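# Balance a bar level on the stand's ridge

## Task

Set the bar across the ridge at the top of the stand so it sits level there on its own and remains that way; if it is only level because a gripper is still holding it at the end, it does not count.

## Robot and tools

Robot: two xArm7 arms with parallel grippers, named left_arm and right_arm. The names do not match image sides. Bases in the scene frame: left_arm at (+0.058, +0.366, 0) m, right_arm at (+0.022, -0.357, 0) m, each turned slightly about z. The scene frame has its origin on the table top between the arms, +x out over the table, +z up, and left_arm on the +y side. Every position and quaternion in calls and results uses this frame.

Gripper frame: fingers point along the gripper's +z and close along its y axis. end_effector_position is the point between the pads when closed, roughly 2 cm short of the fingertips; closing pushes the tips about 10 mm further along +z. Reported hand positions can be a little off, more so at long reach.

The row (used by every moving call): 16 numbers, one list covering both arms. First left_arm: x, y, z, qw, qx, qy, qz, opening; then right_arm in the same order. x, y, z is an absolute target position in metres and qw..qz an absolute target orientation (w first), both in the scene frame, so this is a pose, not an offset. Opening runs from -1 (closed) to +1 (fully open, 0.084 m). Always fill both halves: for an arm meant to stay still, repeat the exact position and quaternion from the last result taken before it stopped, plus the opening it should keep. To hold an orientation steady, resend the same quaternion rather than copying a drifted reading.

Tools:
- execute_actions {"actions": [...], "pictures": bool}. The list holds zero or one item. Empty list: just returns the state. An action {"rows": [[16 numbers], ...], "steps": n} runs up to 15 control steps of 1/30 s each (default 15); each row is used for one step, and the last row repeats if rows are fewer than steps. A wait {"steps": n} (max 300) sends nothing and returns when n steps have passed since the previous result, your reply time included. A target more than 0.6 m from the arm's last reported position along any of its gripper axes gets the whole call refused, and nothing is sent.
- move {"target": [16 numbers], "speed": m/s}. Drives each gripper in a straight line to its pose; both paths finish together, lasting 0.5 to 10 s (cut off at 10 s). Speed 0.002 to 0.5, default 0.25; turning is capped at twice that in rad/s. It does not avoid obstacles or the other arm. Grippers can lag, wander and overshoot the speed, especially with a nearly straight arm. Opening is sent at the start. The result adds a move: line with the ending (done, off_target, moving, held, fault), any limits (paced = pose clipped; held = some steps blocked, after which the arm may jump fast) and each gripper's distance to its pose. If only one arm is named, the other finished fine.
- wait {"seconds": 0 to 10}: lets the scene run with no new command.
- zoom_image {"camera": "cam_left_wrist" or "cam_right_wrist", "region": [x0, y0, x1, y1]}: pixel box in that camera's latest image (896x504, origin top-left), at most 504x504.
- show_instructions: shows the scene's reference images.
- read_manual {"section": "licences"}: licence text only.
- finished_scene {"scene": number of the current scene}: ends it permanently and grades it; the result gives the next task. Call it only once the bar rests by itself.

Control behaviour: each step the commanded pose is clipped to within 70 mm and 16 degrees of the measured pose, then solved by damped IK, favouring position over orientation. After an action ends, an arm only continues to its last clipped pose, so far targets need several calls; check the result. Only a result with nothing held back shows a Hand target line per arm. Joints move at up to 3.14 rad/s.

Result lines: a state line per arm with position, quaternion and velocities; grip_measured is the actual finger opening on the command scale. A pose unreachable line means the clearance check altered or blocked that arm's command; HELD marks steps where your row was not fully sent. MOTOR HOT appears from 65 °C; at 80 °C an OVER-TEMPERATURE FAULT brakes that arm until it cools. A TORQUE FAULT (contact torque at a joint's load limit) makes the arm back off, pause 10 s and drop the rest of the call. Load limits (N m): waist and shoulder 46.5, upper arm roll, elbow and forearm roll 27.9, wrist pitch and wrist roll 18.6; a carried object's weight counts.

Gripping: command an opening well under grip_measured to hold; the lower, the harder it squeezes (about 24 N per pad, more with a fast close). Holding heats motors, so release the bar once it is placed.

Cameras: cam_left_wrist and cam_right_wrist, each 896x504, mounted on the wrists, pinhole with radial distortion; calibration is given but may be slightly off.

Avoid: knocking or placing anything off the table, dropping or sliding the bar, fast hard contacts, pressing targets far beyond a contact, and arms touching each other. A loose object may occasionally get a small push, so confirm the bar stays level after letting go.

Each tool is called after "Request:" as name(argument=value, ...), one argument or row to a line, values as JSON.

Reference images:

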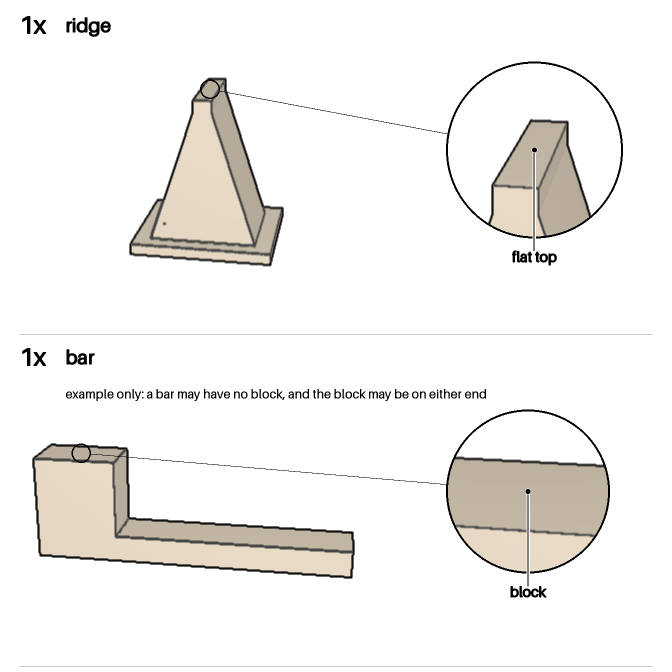

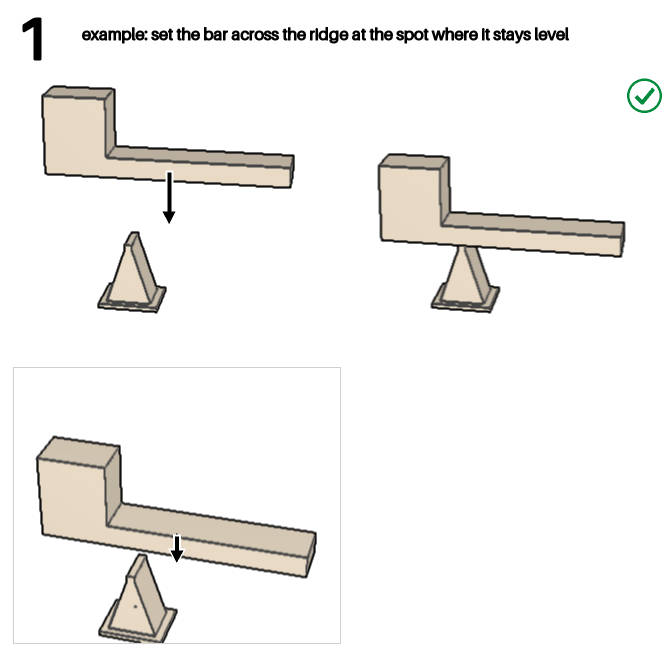

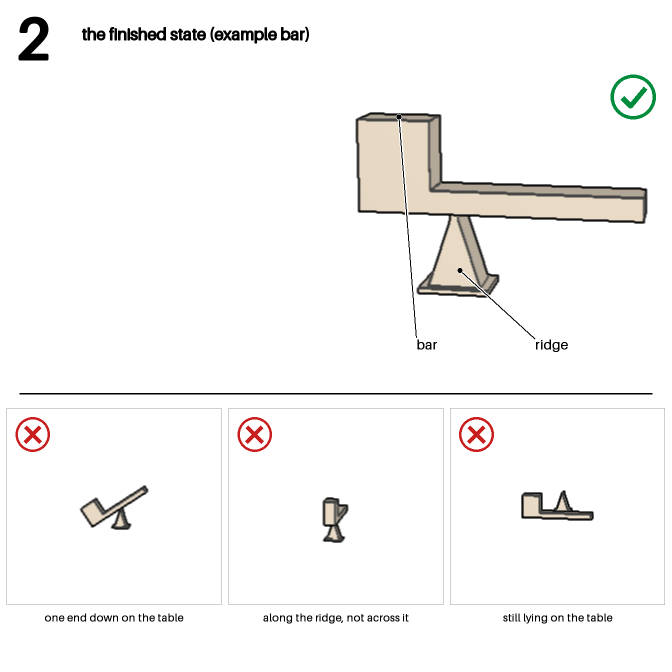

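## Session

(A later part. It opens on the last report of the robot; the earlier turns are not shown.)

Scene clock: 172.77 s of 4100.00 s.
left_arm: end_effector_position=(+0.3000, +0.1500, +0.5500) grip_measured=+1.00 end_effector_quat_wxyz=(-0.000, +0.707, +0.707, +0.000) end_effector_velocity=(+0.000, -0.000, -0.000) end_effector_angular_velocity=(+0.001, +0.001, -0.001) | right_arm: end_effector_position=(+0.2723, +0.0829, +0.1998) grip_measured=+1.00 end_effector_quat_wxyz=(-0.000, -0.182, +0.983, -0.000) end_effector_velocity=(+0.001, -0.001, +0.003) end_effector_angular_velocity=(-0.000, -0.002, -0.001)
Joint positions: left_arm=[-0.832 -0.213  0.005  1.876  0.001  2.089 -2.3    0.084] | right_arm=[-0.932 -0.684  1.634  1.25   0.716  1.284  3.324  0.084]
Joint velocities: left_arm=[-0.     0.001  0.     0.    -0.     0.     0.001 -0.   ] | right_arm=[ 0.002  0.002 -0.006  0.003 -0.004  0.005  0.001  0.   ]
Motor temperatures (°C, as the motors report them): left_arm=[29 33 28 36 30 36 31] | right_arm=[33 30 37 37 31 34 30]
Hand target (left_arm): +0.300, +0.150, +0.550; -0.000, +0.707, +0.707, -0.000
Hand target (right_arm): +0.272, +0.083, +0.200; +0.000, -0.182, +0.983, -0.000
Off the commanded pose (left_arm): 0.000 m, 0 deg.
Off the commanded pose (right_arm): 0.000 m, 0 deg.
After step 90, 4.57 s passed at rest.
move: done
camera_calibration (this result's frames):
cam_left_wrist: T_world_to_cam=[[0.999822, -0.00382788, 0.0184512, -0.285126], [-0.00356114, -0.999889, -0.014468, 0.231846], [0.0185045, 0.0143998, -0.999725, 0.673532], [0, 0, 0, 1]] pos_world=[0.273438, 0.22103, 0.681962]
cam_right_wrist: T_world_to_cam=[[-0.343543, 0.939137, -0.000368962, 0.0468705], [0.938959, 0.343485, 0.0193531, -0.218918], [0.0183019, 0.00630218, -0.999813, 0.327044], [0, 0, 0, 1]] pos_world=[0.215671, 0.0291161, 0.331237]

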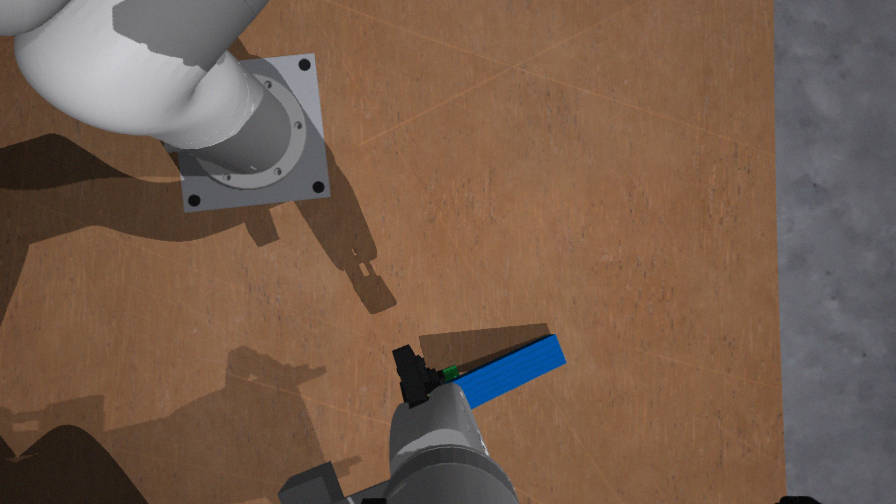

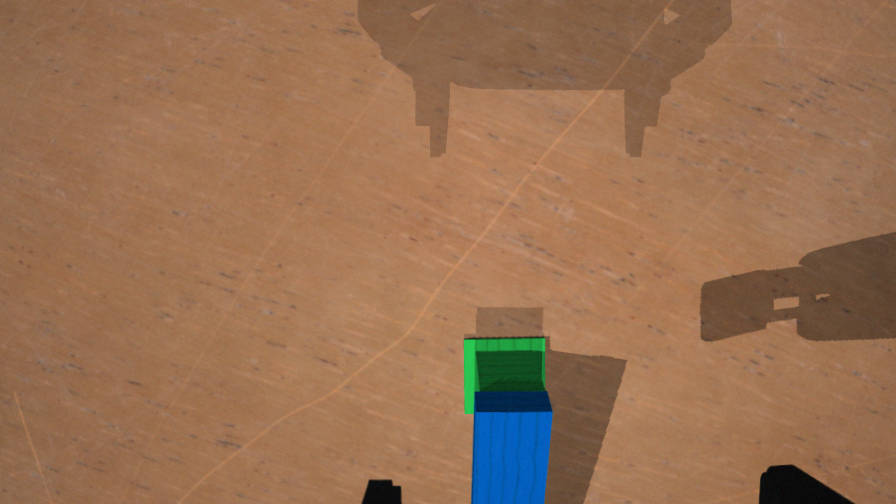

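Request:
move(
  target=[0.3,0.15,0.55,0,0.707,0.707,0,1,0.344,0.102,0.1,0,-0.208,0.978,0,1],
  speed=0.15,
)

Scene clock: 242.23 s of 4100.00 s.
left_arm: end_effector_position=(+0.3000, +0.1500, +0.5500) grip_measured=+1.00 end_effector_quat_wxyz=(-0.000, +0.707, +0.707, +0.000) end_effector_velocity=(-0.001, -0.000, +0.000) end_effector_angular_velocity=(-0.001, -0.001, -0.001) | right_arm: end_effector_position=(+0.3439, +0.1021, +0.1002) grip_measured=+1.00 end_effector_quat_wxyz=(+0.000, -0.208, +0.978, +0.000) end_effector_velocity=(+0.000, -0.000, -0.003) end_effector_angular_velocity=(-0.004, +0.001, +0.002)
Joint positions: left_arm=[-0.832 -0.213  0.005  1.876  0.001  2.089 -2.3    0.084] | right_arm=[-1.314 -0.866  1.94   1.374  0.885  1.163  3.136  0.084]
Joint velocities: left_arm=[-0.    -0.001 -0.001  0.    -0.    -0.    -0.001 -0.   ] | right_arm=[-0.004 -0.004  0.005  0.002  0.    -0.    -0.001 -0.   ]
Motor temperatures (°C, as the motors report them): left_arm=[29 33 28 37 30 36 31] | right_arm=[33 30 37 39 31 34 30]
Hand target (left_arm): +0.300, +0.150, +0.550; -0.000, +0.707, +0.707, -0.000
Hand target (right_arm): +0.344, +0.102, +0.100; -0.000, -0.208, +0.978, -0.000
Off the commanded pose (left_arm): 0.000 m, 0 deg.
Off the commanded pose (right_arm): 0.000 m, 0 deg.
After step 90, 65.17 s passed at rest.
move: done
camera_calibration (this result's frames):
cam_left_wrist: T_world_to_cam=[[0.999822, -0.00382812, 0.0184511, -0.285126], [-0.00356137, -0.999889, -0.0144682, 0.231846], [0.0185045, 0.0143999, -0.999725, 0.673532], [0, 0, 0, 1]] pos_world=[0.273438, 0.22103, 0.681962]
cam_right_wrist: T_world_to_cam=[[-0.3932, 0.919453, 0.000693344, 0.0724094], [0.919281, 0.393112, 0.0196363, -0.28915], [0.0177821, 0.00835838, -0.999807, 0.226045], [0, 0, 0, 1]] pos_world=[0.290261, 0.0452017, 0.231629]

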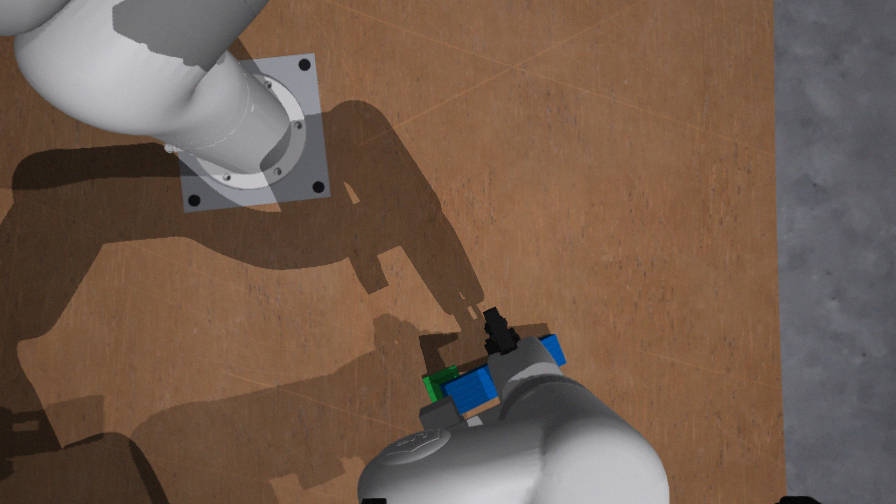

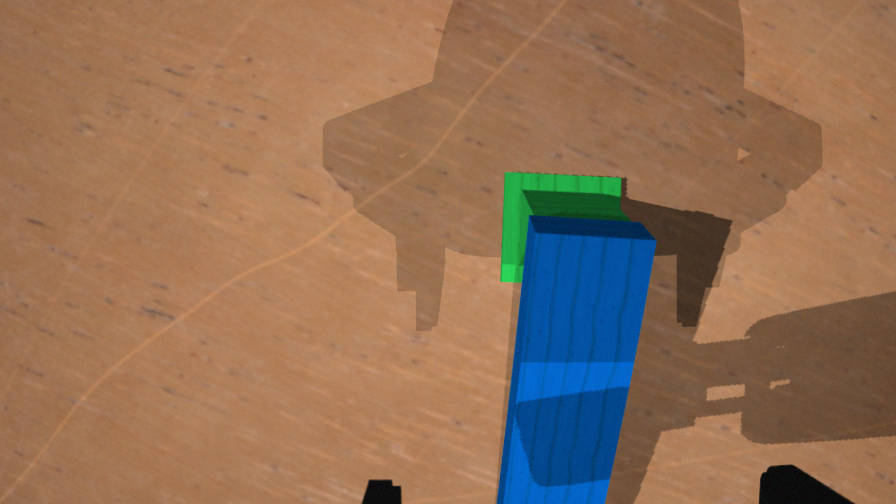

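Request:
zoom_image(
  camera="cam_right_wrist",
  region=[400,150,750,504],
)

Region (400, 150, 750, 504) of cam_right_wrist's 896x504 image, scaled by 1.424, with more detail than that image has; it fills the left 498 columns of this view, and the rest is white.

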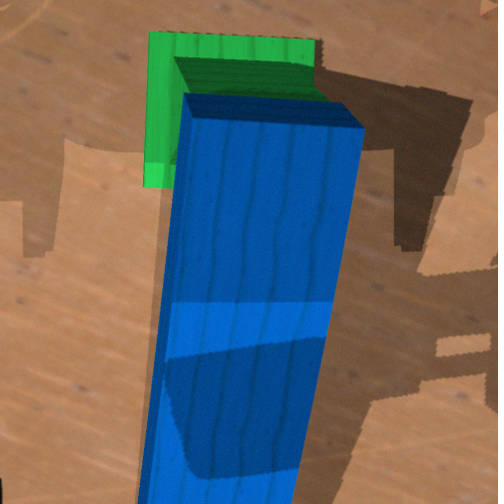

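Request:
move(
  target=[0.3,0.15,0.55,0,0.707,0.707,0,1,0.344,0.102,0.04,0,-0.156,0.988,0,1],
  speed=0.08,
)

Request:
execute_actions(
  actions=[
    {"rows":[[0.3,0.15,0.55,0,0.707,0.707,0,1,0.344,0.102,0.04,0,-0.156,0.988,0,-0.6]],"steps":15},
  ],
)

Scene clock: 258.33 s of 4100.00 s.
left_arm: end_effector_position=(+0.3000, +0.1500, +0.5500) grip_measured=+1.00 end_effector_quat_wxyz=(-0.000, +0.707, +0.707, -0.000) end_effector_velocity=(-0.000, +0.001, +0.001) end_effector_angular_velocity=(-0.002, -0.002, +0.001) | right_arm: end_effector_position=(+0.3442, +0.1022, +0.0403) grip_measured=+1.00 end_effector_quat_wxyz=(+0.000, -0.156, +0.988, +0.000) end_effector_velocity=(-0.001, +0.001, -0.002) end_effector_angular_velocity=(+0.000, +0.001, -0.001)
Joint positions: left_arm=[-0.832 -0.213  0.005  1.876  0.001  2.089 -2.3    0.084] | right_arm=[-1.354 -0.959  2.024  1.354  0.99   1.077  3.193  0.084]
Joint velocities: left_arm=[-0.    -0.003  0.001  0.     0.    -0.    -0.001  0.   ] | right_arm=[ 0.    -0.002  0.004  0.     0.002 -0.002  0.003  0.   ]
Motor temperatures (°C, as the motors report them): left_arm=[29 33 28 37 30 36 31] | right_arm=[33 30 37 38 31 34 30]
Hand target (left_arm): +0.300, +0.150, +0.550; -0.000, +0.707, +0.707, -0.000
Hand target (right_arm): +0.344, +0.102, +0.040; -0.000, -0.156, +0.988, +0.000
Off the commanded pose (left_arm): 0.000 m, 0 deg.
Off the commanded pose (right_arm): 0.000 m, 0 deg.
After step 90, 11.97 s passed at rest.
move: done
camera_calibration (this result's frames):
cam_left_wrist: T_world_to_cam=[[0.999822, -0.00382797, 0.0184511, -0.285126], [-0.00356123, -0.999889, -0.014468, 0.231846], [0.0185044, 0.0143997, -0.999725, 0.673532], [0, 0, 0, 1]] pos_world=[0.273438, 0.22103, 0.681962]
cam_right_wrist: T_world_to_cam=[[-0.293411, 0.955986, 0.000720342, 0.0344191], [0.955803, 0.29334, 0.0198198, -0.290611], [0.0187362, 0.00650386, -0.999803, 0.166051], [0, 0, 0, 1]] pos_world=[0.284754, 0.0512636, 0.171754]

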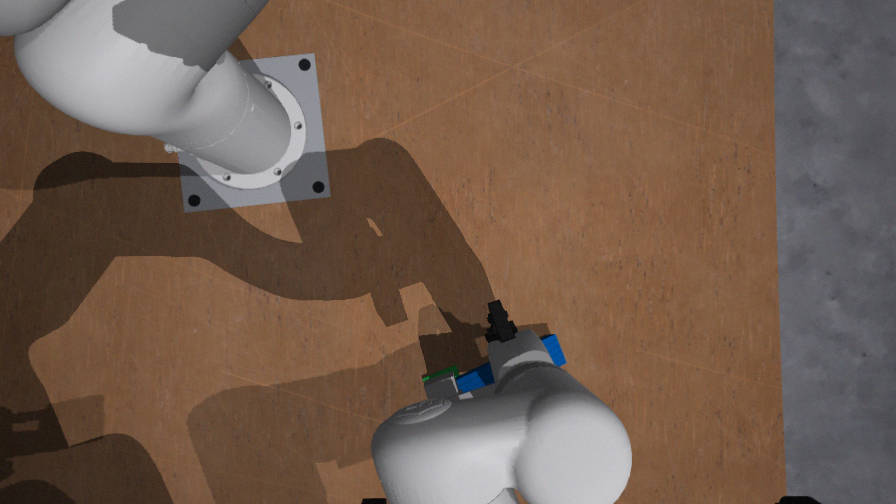

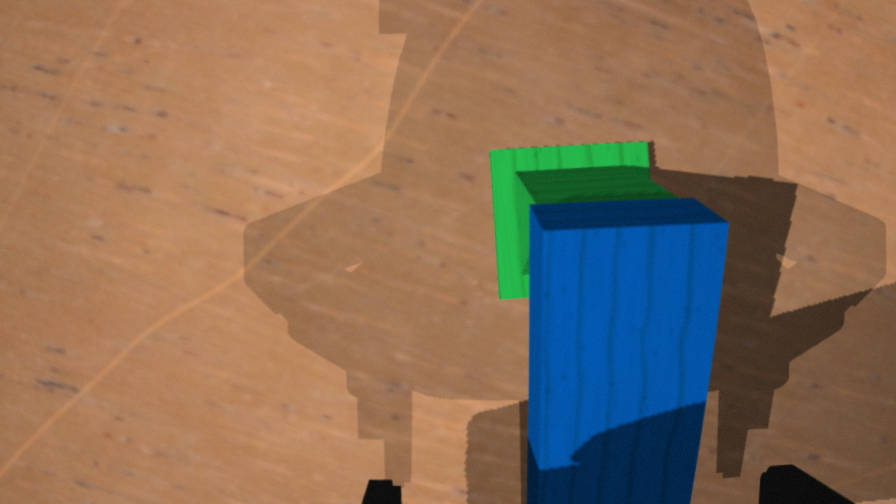

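Scene clock: 258.83 s of 4100.00 s.
left_arm: end_effector_position=(+0.3000, +0.1500, +0.5500) grip_measured=+1.00 end_effector_quat_wxyz=(+0.000, +0.707, +0.707, +0.000) end_effector_velocity=(-0.001, -0.000, +0.000) end_effector_angular_velocity=(-0.000, -0.000, -0.001) | right_arm: end_effector_position=(+0.3440, +0.1021, +0.0401) grip_measured=-0.26 end_effector_quat_wxyz=(+0.000, -0.156, +0.988, +0.000) end_effector_velocity=(+0.000, -0.000, -0.000) end_effector_angular_velocity=(-0.001, +0.000, -0.002)
Joint positions: left_arm=[-0.832 -0.213  0.005  1.876  0.001  2.089 -2.3    0.084] | right_arm=[-1.354 -0.959  2.024  1.353  0.99   1.077  3.193  0.033]
Joint velocities: left_arm=[-0.001 -0.001 -0.    -0.     0.     0.    -0.     0.   ] | right_arm=[ 0.    -0.001 -0.001 -0.     0.     0.001  0.001 -0.   ]
Motor temperatures (°C, as the motors report them): left_arm=[29 33 28 37 30 36 31] | right_arm=[33 30 38 38 31 34 30]
Hand target (left_arm): +0.300, +0.150, +0.550; +0.000, +0.707, +0.707, +0.000
Hand target (right_arm): +0.344, +0.102, +0.040; -0.000, -0.156, +0.988, +0.000
Off the commanded pose (left_arm): 0.000 m, 0 deg.
Off the commanded pose (right_arm): 0.000 m, 0 deg.
Steps of this call (steps 1 to 15: all 15 steps of this action). Readings (end_effector_position):
1: left_arm (+0.3000, +0.1500, +0.5500) | right_arm (+0.3442, +0.1022, +0.0403)
2: left_arm (+0.3000, +0.1500, +0.5500) | right_arm (+0.3441, +0.1021, +0.0402)
4: left_arm (+0.3000, +0.1500, +0.5500) | right_arm (+0.3440, +0.1021, +0.0401)
8: left_arm (+0.3000, +0.1500, +0.5500) | right_arm (+0.3440, +0.1021, +0.0401)
15: the state above
camera_calibration (this result's frames):
cam_left_wrist: T_world_to_cam=[[0.999822, -0.00382843, 0.0184513, -0.285126], [-0.00356168, -0.999889, -0.0144679, 0.231846], [0.0185047, 0.0143996, -0.999725, 0.673532], [0, 0, 0, 1]] pos_world=[0.273438, 0.22103, 0.681962]
cam_right_wrist: T_world_to_cam=[[-0.293328, 0.956012, 0.00039491, 0.034446], [0.95583, 0.293264, 0.0196038, -0.290417], [0.0186256, 0.00612779, -0.999808, 0.165873], [0, 0, 0, 1]] pos_world=[0.284604, 0.0512218, 0.171521]

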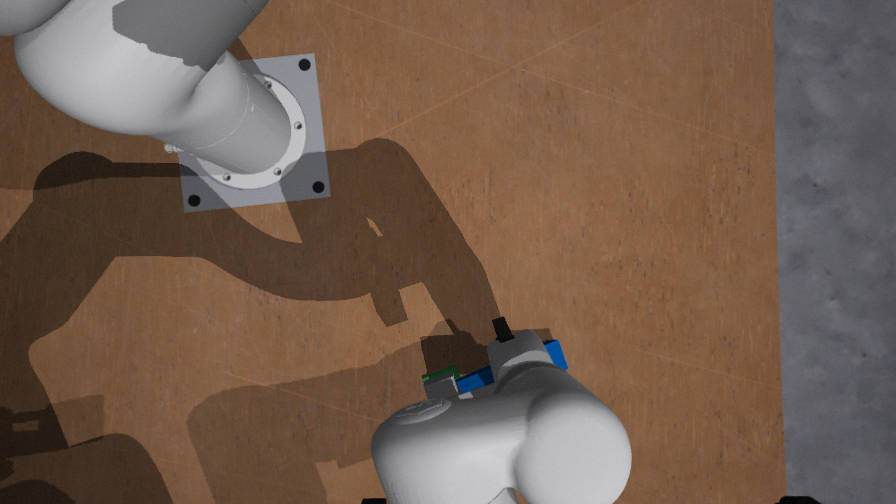

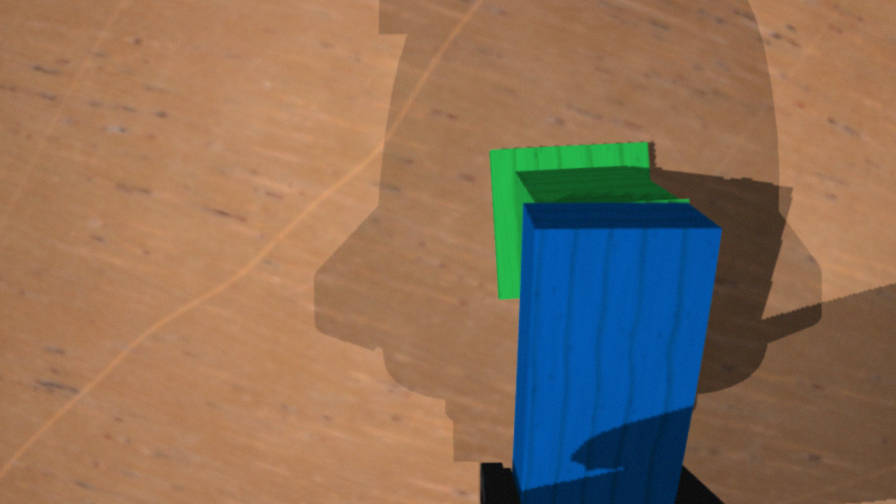

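Request:
move(
  target=[0.3,0.15,0.55,0,0.707,0.707,0,1,0.36,0.107,0.12,0,-0.156,0.988,0,-0.6],
  speed=0.08,
)

Request:
move(
  target=[0.3,0.15,0.55,0,0.707,0.707,0,1,0.40,-0.05,0.08,0.180,-0.1534,0.9715,0.0286,-0.6],
  speed=0.12,
)

Scene clock: 269.30 s of 4100.00 s.
left_arm: end_effector_position=(+0.3000, +0.1500, +0.5500) grip_measured=+1.00 end_effector_quat_wxyz=(-0.000, +0.707, +0.707, +0.000) end_effector_velocity=(+0.001, +0.001, +0.000) end_effector_angular_velocity=(-0.000, +0.000, +0.003) | right_arm: end_effector_position=(+0.3597, +0.1068, +0.1196) grip_measured=-0.26 end_effector_quat_wxyz=(-0.000, -0.156, +0.988, -0.000) end_effector_velocity=(-0.001, +0.001, +0.001) end_effector_angular_velocity=(-0.003, +0.001, +0.003)
Joint positions: left_arm=[-0.832 -0.213  0.005  1.876  0.001  2.089 -2.3    0.084] | right_arm=[-1.362 -0.878  1.923  1.453  0.874  1.226  3.244  0.033]
Joint velocities: left_arm=[ 0.002 -0.     0.001  0.    -0.     0.001 -0.     0.   ] | right_arm=[ 0.     0.001  0.     0.004 -0.004  0.005  0.001 -0.   ]
Motor temperatures (°C, as the motors report them): left_arm=[29 33 28 37 30 36 31] | right_arm=[33 30 38 37 31 34 30]
Hand target (left_arm): +0.300, +0.150, +0.550; -0.000, +0.707, +0.707, -0.000
Hand target (right_arm): +0.360, +0.107, +0.120; +0.000, -0.156, +0.988, -0.000
Off the commanded pose (left_arm): 0.000 m, 0 deg.
Off the commanded pose (right_arm): 0.001 m, 0 deg.
After step 90, 6.10 s passed at rest.
move: done
camera_calibration (this result's frames):
cam_left_wrist: T_world_to_cam=[[0.999822, -0.00382816, 0.0184512, -0.285126], [-0.00356141, -0.999889, -0.014468, 0.231846], [0.0185046, 0.0143998, -0.999725, 0.673532], [0, 0, 0, 1]] pos_world=[0.273438, 0.22103, 0.681962]
cam_right_wrist: T_world_to_cam=[[-0.293522, 0.955952, -0.000265723, 0.0346589], [0.955776, 0.293474, 0.0191063, -0.30832], [0.0183427, 0.00535416, -0.999817, 0.245241], [0, 0, 0, 1]] pos_world=[0.30036, 0.0560385, 0.251096]

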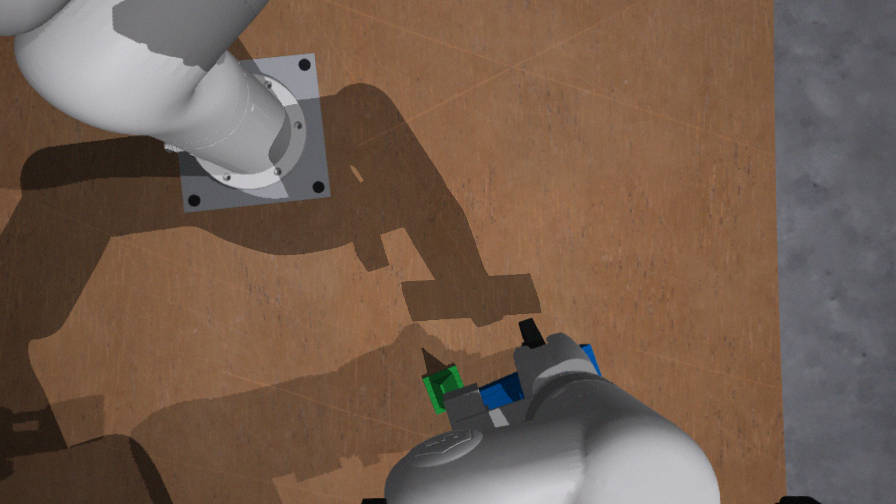

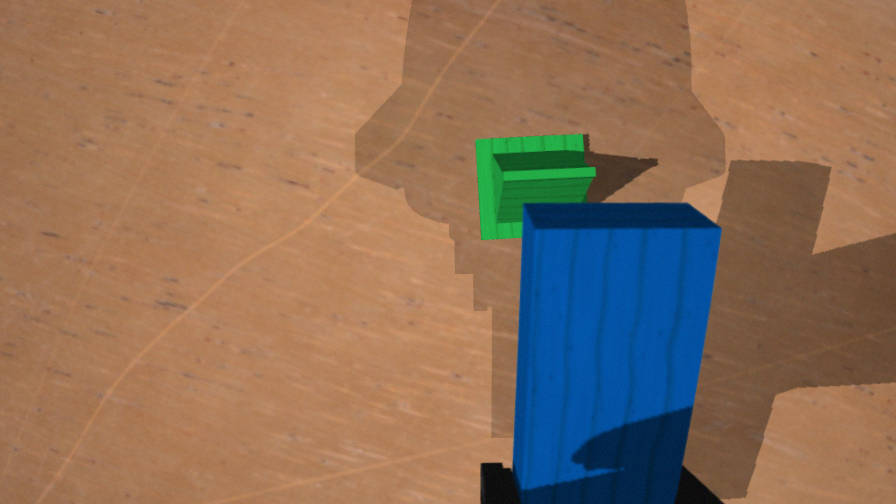

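Scene clock: 271.27 s of 4100.00 s.
left_arm: end_effector_position=(+0.3000, +0.1500, +0.5500) grip_measured=+1.00 end_effector_quat_wxyz=(-0.000, +0.707, +0.707, +0.000) end_effector_velocity=(+0.000, -0.000, -0.000) end_effector_angular_velocity=(+0.000, -0.000, -0.000) | right_arm: end_effector_position=(+0.3999, -0.0496, +0.0802) grip_measured=-0.26 end_effector_quat_wxyz=(+0.180, -0.153, +0.971, +0.029) end_effector_velocity=(+0.001, -0.002, -0.001) end_effector_angular_velocity=(+0.003, -0.004, +0.001)
Joint positions: left_arm=[-0.832 -0.213  0.005  1.876  0.001  2.089 -2.3    0.084] | right_arm=[-1.089 -0.73   1.803  0.773  1.183  0.526  2.759  0.033]
Joint velocities: left_arm=[ 0.001  0.    -0.001 -0.     0.    -0.     0.     0.   ] | right_arm=[-0.003  0.006  0.004 -0.006  0.011 -0.012 -0.015  0.   ]
Motor temperatures (°C, as the motors report them): left_arm=[29 33 28 37 30 36 31] | right_arm=[33 30 38 37 31 34 30]
Hand target (left_arm): +0.300, +0.150, +0.550; -0.000, +0.707, +0.707, -0.000
Hand target (right_arm): +0.400, -0.050, +0.080; +0.180, -0.153, +0.971, +0.029
Off the commanded pose (left_arm): 0.000 m, 0 deg.
Off the commanded pose (right_arm): 0.000 m, 0 deg.
move: done
camera_calibration (this result's frames):
cam_left_wrist: T_world_to_cam=[[0.999822, -0.00382819, 0.0184512, -0.285126], [-0.00356144, -0.999889, -0.0144681, 0.231846], [0.0185045, 0.0143998, -0.999725, 0.673532], [0, 0, 0, 1]] pos_world=[0.273438, 0.22103, 0.681962]
cam_right_wrist: T_world_to_cam=[[-0.294462, 0.95564, 0.00666133, 0.195727], [0.886109, 0.270413, 0.376415, -0.301998], [0.357916, 0.116742, -0.926427, 0.0698305], [0, 0, 0, 1]] pos_world=[0.300244, -0.113533, 0.177066]

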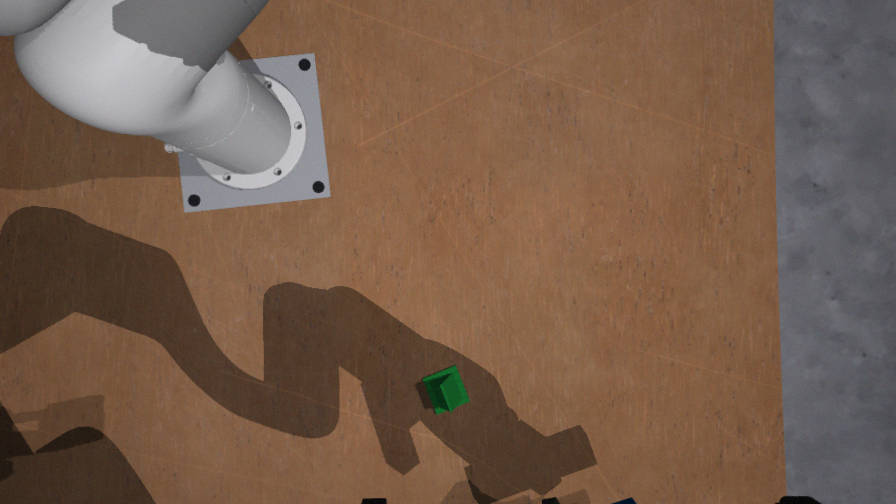

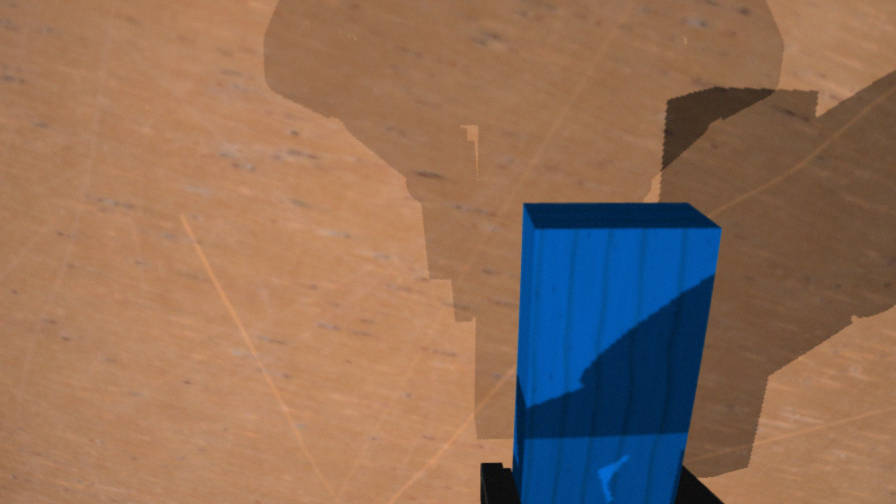

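Request:
move(
  target=[0.3,0.15,0.55,0,0.707,0.707,0,1,0.40,-0.05,0.027,0.180,-0.1534,0.9715,0.0286,-0.6],
  speed=0.03,
)

Scene clock: 281.07 s of 4100.00 s.
left_arm: end_effector_position=(+0.3000, +0.1500, +0.5500) grip_measured=+1.00 end_effector_quat_wxyz=(-0.000, +0.707, +0.707, -0.000) end_effector_velocity=(+0.000, -0.000, -0.001) end_effector_angular_velocity=(+0.002, +0.002, -0.000) | right_arm: end_effector_position=(+0.4000, -0.0499, +0.0270) grip_measured=-0.26 end_effector_quat_wxyz=(+0.180, -0.153, +0.971, +0.029) end_effector_velocity=(+0.001, +0.001, -0.001) end_effector_angular_velocity=(+0.001, -0.003, +0.002)
Joint positions: left_arm=[-0.832 -0.213  0.005  1.876  0.001  2.089 -2.3    0.084] | right_arm=[-1.246 -0.787  2.017  0.808  1.389  0.445  2.62   0.033]
Joint velocities: left_arm=[-0.001  0.002  0.     0.    -0.     0.001  0.    -0.   ] | right_arm=[-0.004 -0.001  0.006  0.002  0.007 -0.005 -0.007 -0.   ]
Motor temperatures (°C, as the motors report them): left_arm=[29 33 28 37 30 36 31] | right_arm=[33 30 37 37 31 34 30]
Hand target (left_arm): +0.300, +0.150, +0.550; +0.000, +0.707, +0.707, +0.000
Hand target (right_arm): +0.400, -0.050, +0.027; +0.180, -0.153, +0.971, +0.029
Off the commanded pose (left_arm): 0.000 m, 0 deg.
Off the commanded pose (right_arm): 0.000 m, 0 deg.
After step 90, 4.73 s passed at rest.
move: done
camera_calibration (this result's frames):
cam_left_wrist: T_world_to_cam=[[0.999822, -0.00382797, 0.0184511, -0.285126], [-0.00356122, -0.999889, -0.0144681, 0.231846], [0.0185045, 0.0143998, -0.999725, 0.673532], [0, 0, 0, 1]] pos_world=[0.273438, 0.22103, 0.681962]
cam_right_wrist: T_world_to_cam=[[-0.294278, 0.955699, 0.00631593, 0.196409], [0.886195, 0.270389, 0.37623, -0.282032], [0.357855, 0.116313, -0.926505, 0.0205222], [0, 0, 0, 1]] pos_world=[0.30039, -0.113836, 0.123882]

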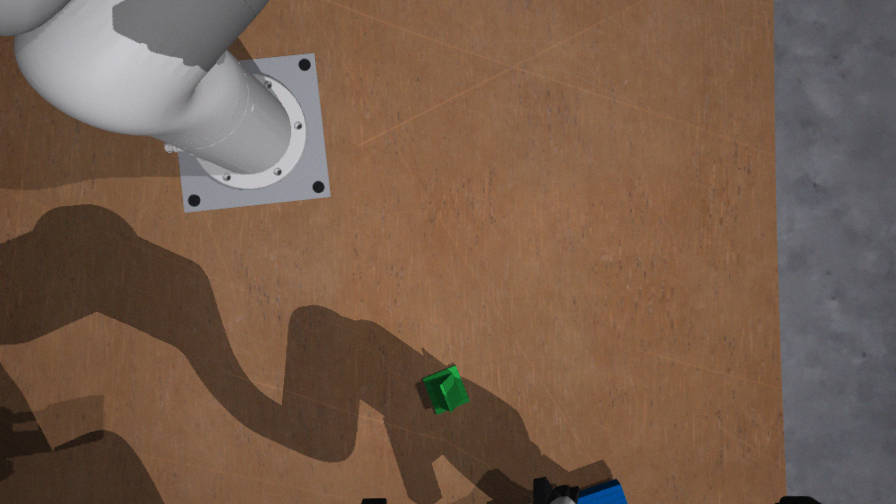

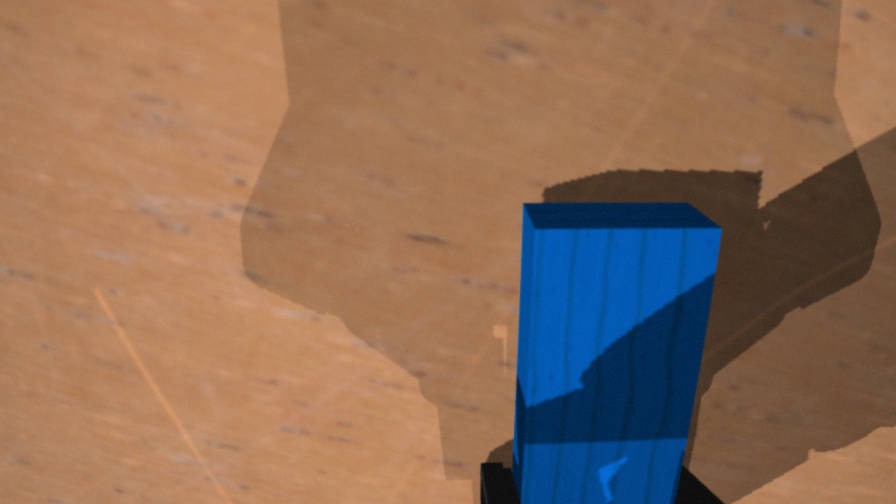

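Release, lift, and look from above.

Request:
execute_actions(
  actions=[
    {"rows":[[0.3,0.15,0.55,0,0.707,0.707,0,1,0.40,-0.05,0.027,0.180,-0.1534,0.9715,0.0286,1]],"steps":15},
  ],
  pictures=false,
)

Request:
move(
  target=[0.3,0.15,0.55,0,0.707,0.707,0,1,0.455,-0.032,0.30,0,-0.156,0.988,0,1],
  speed=0.15,
)

Scene clock: 284.90 s of 4100.00 s.
left_arm: end_effector_position=(+0.3000, +0.1500, +0.5500) grip_measured=+1.00 end_effector_quat_wxyz=(+0.000, +0.707, +0.707, -0.000) end_effector_velocity=(+0.000, +0.001, +0.001) end_effector_angular_velocity=(-0.001, -0.000, +0.003) | right_arm: end_effector_position=(+0.4000, -0.0500, +0.0270) grip_measured=+1.00 end_effector_quat_wxyz=(+0.180, -0.153, +0.971, +0.029) end_effector_velocity=(-0.001, +0.000, -0.000) end_effector_angular_velocity=(-0.000, +0.001, +0.000)
Joint positions: left_arm=[-0.832 -0.213  0.005  1.876  0.001  2.089 -2.3    0.084] | right_arm=[-1.245 -0.787  2.018  0.808  1.389  0.445  2.62   0.084]
Joint velocities: left_arm=[ 0.001 -0.002  0.002  0.    -0.     0.001  0.     0.   ] | right_arm=[ 0.001 -0.     0.001 -0.001 -0.     0.     0.001  0.001]
Motor temperatures (°C, as the motors report them): left_arm=[29 33 28 37 30 36 31] | right_arm=[33 30 37 37 31 34 30]
Hand target (left_arm): +0.300, +0.150, +0.550; -0.000, +0.707, +0.707, -0.000
Hand target (right_arm): +0.400, -0.050, +0.027; +0.180, -0.153, +0.971, +0.029
Off the commanded pose (left_arm): 0.000 m, 0 deg.
Off the commanded pose (right_arm): 0.000 m, 0 deg.
Steps of this call (steps 1 to 90: nothing new was sent; then 0.33 s passed at rest; steps 91 to 105: all 15 steps of this action). Readings (end_effector_position):
91: left_arm (+0.3000, +0.1500, +0.5500) | right_arm (+0.4000, -0.0500, +0.0268)
92: left_arm (+0.3000, +0.1500, +0.5500) | right_arm (+0.4000, -0.0500, +0.0269)
94: left_arm (+0.3000, +0.1500, +0.5500) | right_arm (+0.4001, -0.0500, +0.0271)
98: left_arm (+0.3000, +0.1500, +0.5500) | right_arm (+0.4001, -0.0500, +0.0270)
105: the state above

Scene clock: 287.47 s of 4100.00 s.
left_arm: end_effector_position=(+0.3000, +0.1500, +0.5500) grip_measured=+1.00 end_effector_quat_wxyz=(-0.000, +0.707, +0.707, +0.000) end_effector_velocity=(-0.000, -0.000, -0.000) end_effector_angular_velocity=(+0.000, +0.000, -0.001) | right_arm: end_effector_position=(+0.4545, -0.0326, +0.2998) grip_measured=+1.00 end_effector_quat_wxyz=(+0.000, -0.156, +0.988, -0.001) end_effector_velocity=(+0.003, -0.001, +0.004) end_effector_angular_velocity=(-0.002, -0.000, -0.002)
Joint positions: left_arm=[-0.832 -0.213  0.005  1.876  0.001  2.089 -2.3    0.084] | right_arm=[-1.542 -0.624  1.706  1.623  0.616  1.534  3.067  0.084]
Joint velocities: left_arm=[-0.001  0.    -0.     0.    -0.     0.    -0.     0.   ] | right_arm=[-0.017 -0.003  0.005  0.02   0.     0.013  0.001  0.   ]
Motor temperatures (°C, as the motors report them): left_arm=[29 33 28 37 30 36 31] | right_arm=[33 30 37 37 31 34 30]
Hand target (left_arm): +0.300, +0.150, +0.550; +0.000, +0.707, +0.707, +0.000
Hand target (right_arm): +0.455, -0.033, +0.300; +0.000, -0.156, +0.988, -0.001
Off the commanded pose (left_arm): 0.000 m, 0 deg.
Off the commanded pose (right_arm): 0.001 m, 0 deg.
move: done
camera_calibration (this result's frames):
cam_left_wrist: T_world_to_cam=[[0.999822, -0.00382783, 0.0184512, -0.285126], [-0.00356109, -0.999889, -0.0144681, 0.231846], [0.0185046, 0.0143998, -0.999725, 0.673532], [0, 0, 0, 1]] pos_world=[0.273438, 0.22103, 0.681962]
cam_right_wrist: T_world_to_cam=[[-0.293804, 0.955864, -0.00178807, 0.196378], [0.955665, 0.29378, 0.0199477, -0.361662], [0.0195926, 0.00415192, -0.999799, 0.423803], [0, 0, 0, 1]] pos_world=[0.395021, -0.0832214, 0.431284]

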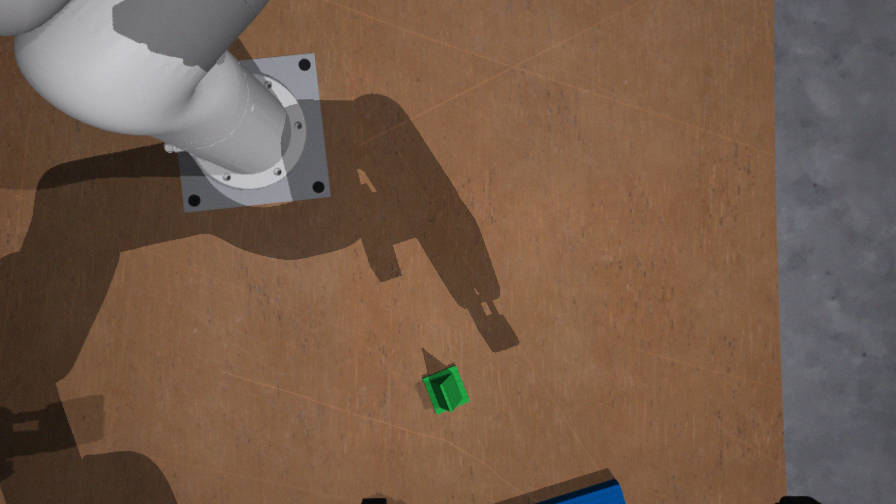

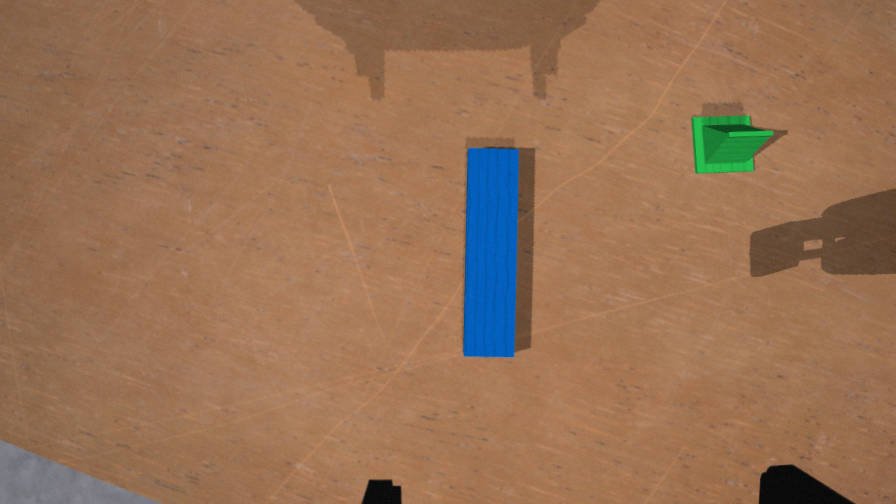

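Request:
move(
  target=[0.3,0.15,0.55,0,0.707,0.707,0,1,0.4876,-0.0254,0.089,0.0537,0.9284,0.1466,-0.3379,1],
  speed=0.15,
)

Scene clock: 325.63 s of 4100.00 s.
left_arm: end_effector_position=(+0.3000, +0.1500, +0.5500) grip_measured=+1.00 end_effector_quat_wxyz=(-0.000, +0.707, +0.707, +0.000) end_effector_velocity=(-0.000, +0.000, +0.000) end_effector_angular_velocity=(-0.001, -0.001, -0.001) | right_arm: end_effector_position=(+0.4848, -0.0265, +0.0991) grip_measured=+1.00 end_effector_quat_wxyz=(+0.036, +0.929, +0.226, -0.291) end_effector_velocity=(-0.001, +0.001, -0.000) end_effector_angular_velocity=(+0.000, +0.003, -0.008)
Joint positions: left_arm=[-0.832 -0.213  0.005  1.876  0.001  2.089 -2.3    0.084] | right_arm=[-2.467 -1.329  2.179  2.71   0.944  2.15   6.208  0.084]
Joint velocities: left_arm=[-0.    -0.001 -0.    -0.    -0.    -0.     0.     0.   ] | right_arm=[-0.012  0.013  0.084 -0.    -0.068 -0.014  0.021  0.   ]
Motor temperatures (°C, as the motors report them): left_arm=[29 33 28 37 30 36 31] | right_arm=[33 31 36 38 31 34 30]
Hand target (left_arm): +0.300, +0.150, +0.550; +0.000, +0.707, +0.707, +0.000
Hand target (right_arm): +0.485, -0.027, +0.099; +0.036, +0.929, +0.225, -0.291
Off the commanded pose (left_arm): 0.000 m, 0 deg.
Off the commanded pose (right_arm): 0.011 m, 11 deg.
elbow stopped short (right arm): the move would have taken joint 4 (elbow) straighter than the controller allows; a more bent joint 4 avoids this.
After step 90, 24.83 s passed at rest.
move: off_target (right_arm; path cut at 10 s)
camera_calibration (this result's frames):
cam_left_wrist: T_world_to_cam=[[0.999822, -0.00382828, 0.0184513, -0.285126], [-0.00356154, -0.999889, -0.0144681, 0.231846], [0.0185046, 0.0143998, -0.999725, 0.673532], [0, 0, 0, 1]] pos_world=[0.273438, 0.22103, 0.681962]
cam_right_wrist: T_world_to_cam=[[0.428705, -0.90173, -0.0556372, -0.195048], [-0.725842, -0.380442, 0.573077, 0.354147], [-0.537928, -0.205297, -0.81761, 0.469174], [0, 0, 0, 1]] pos_world=[0.593054, 0.0551722, 0.169796]

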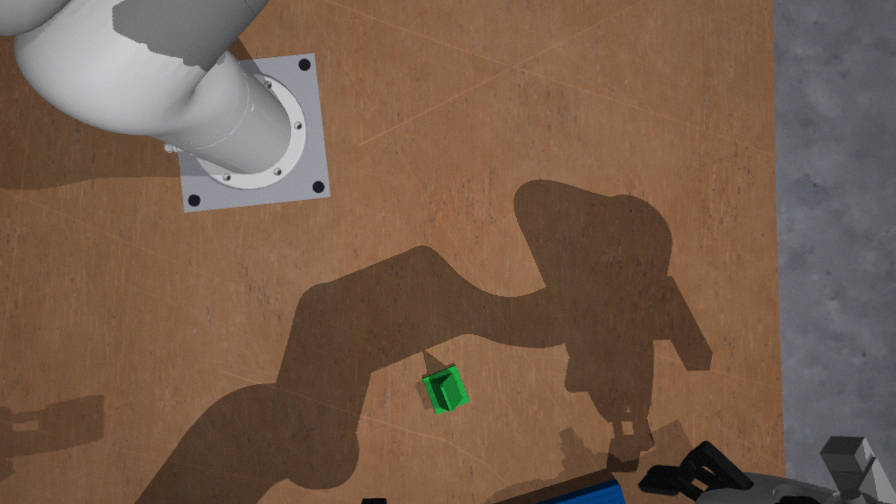

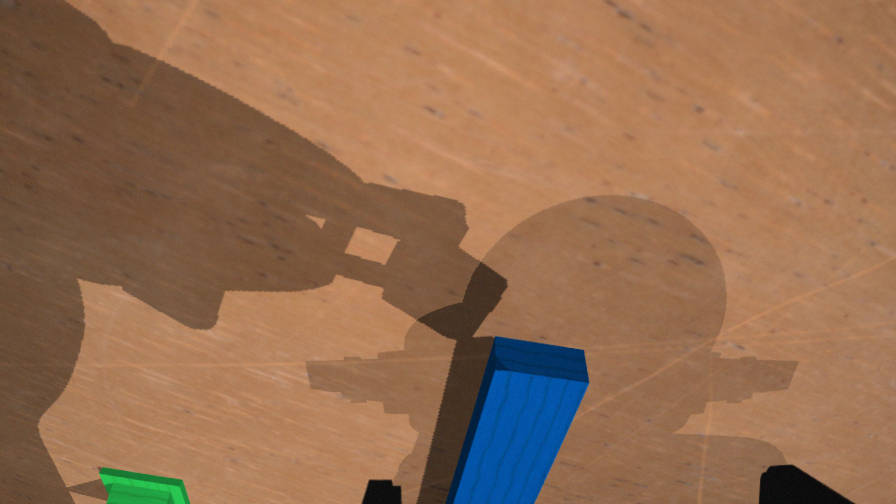

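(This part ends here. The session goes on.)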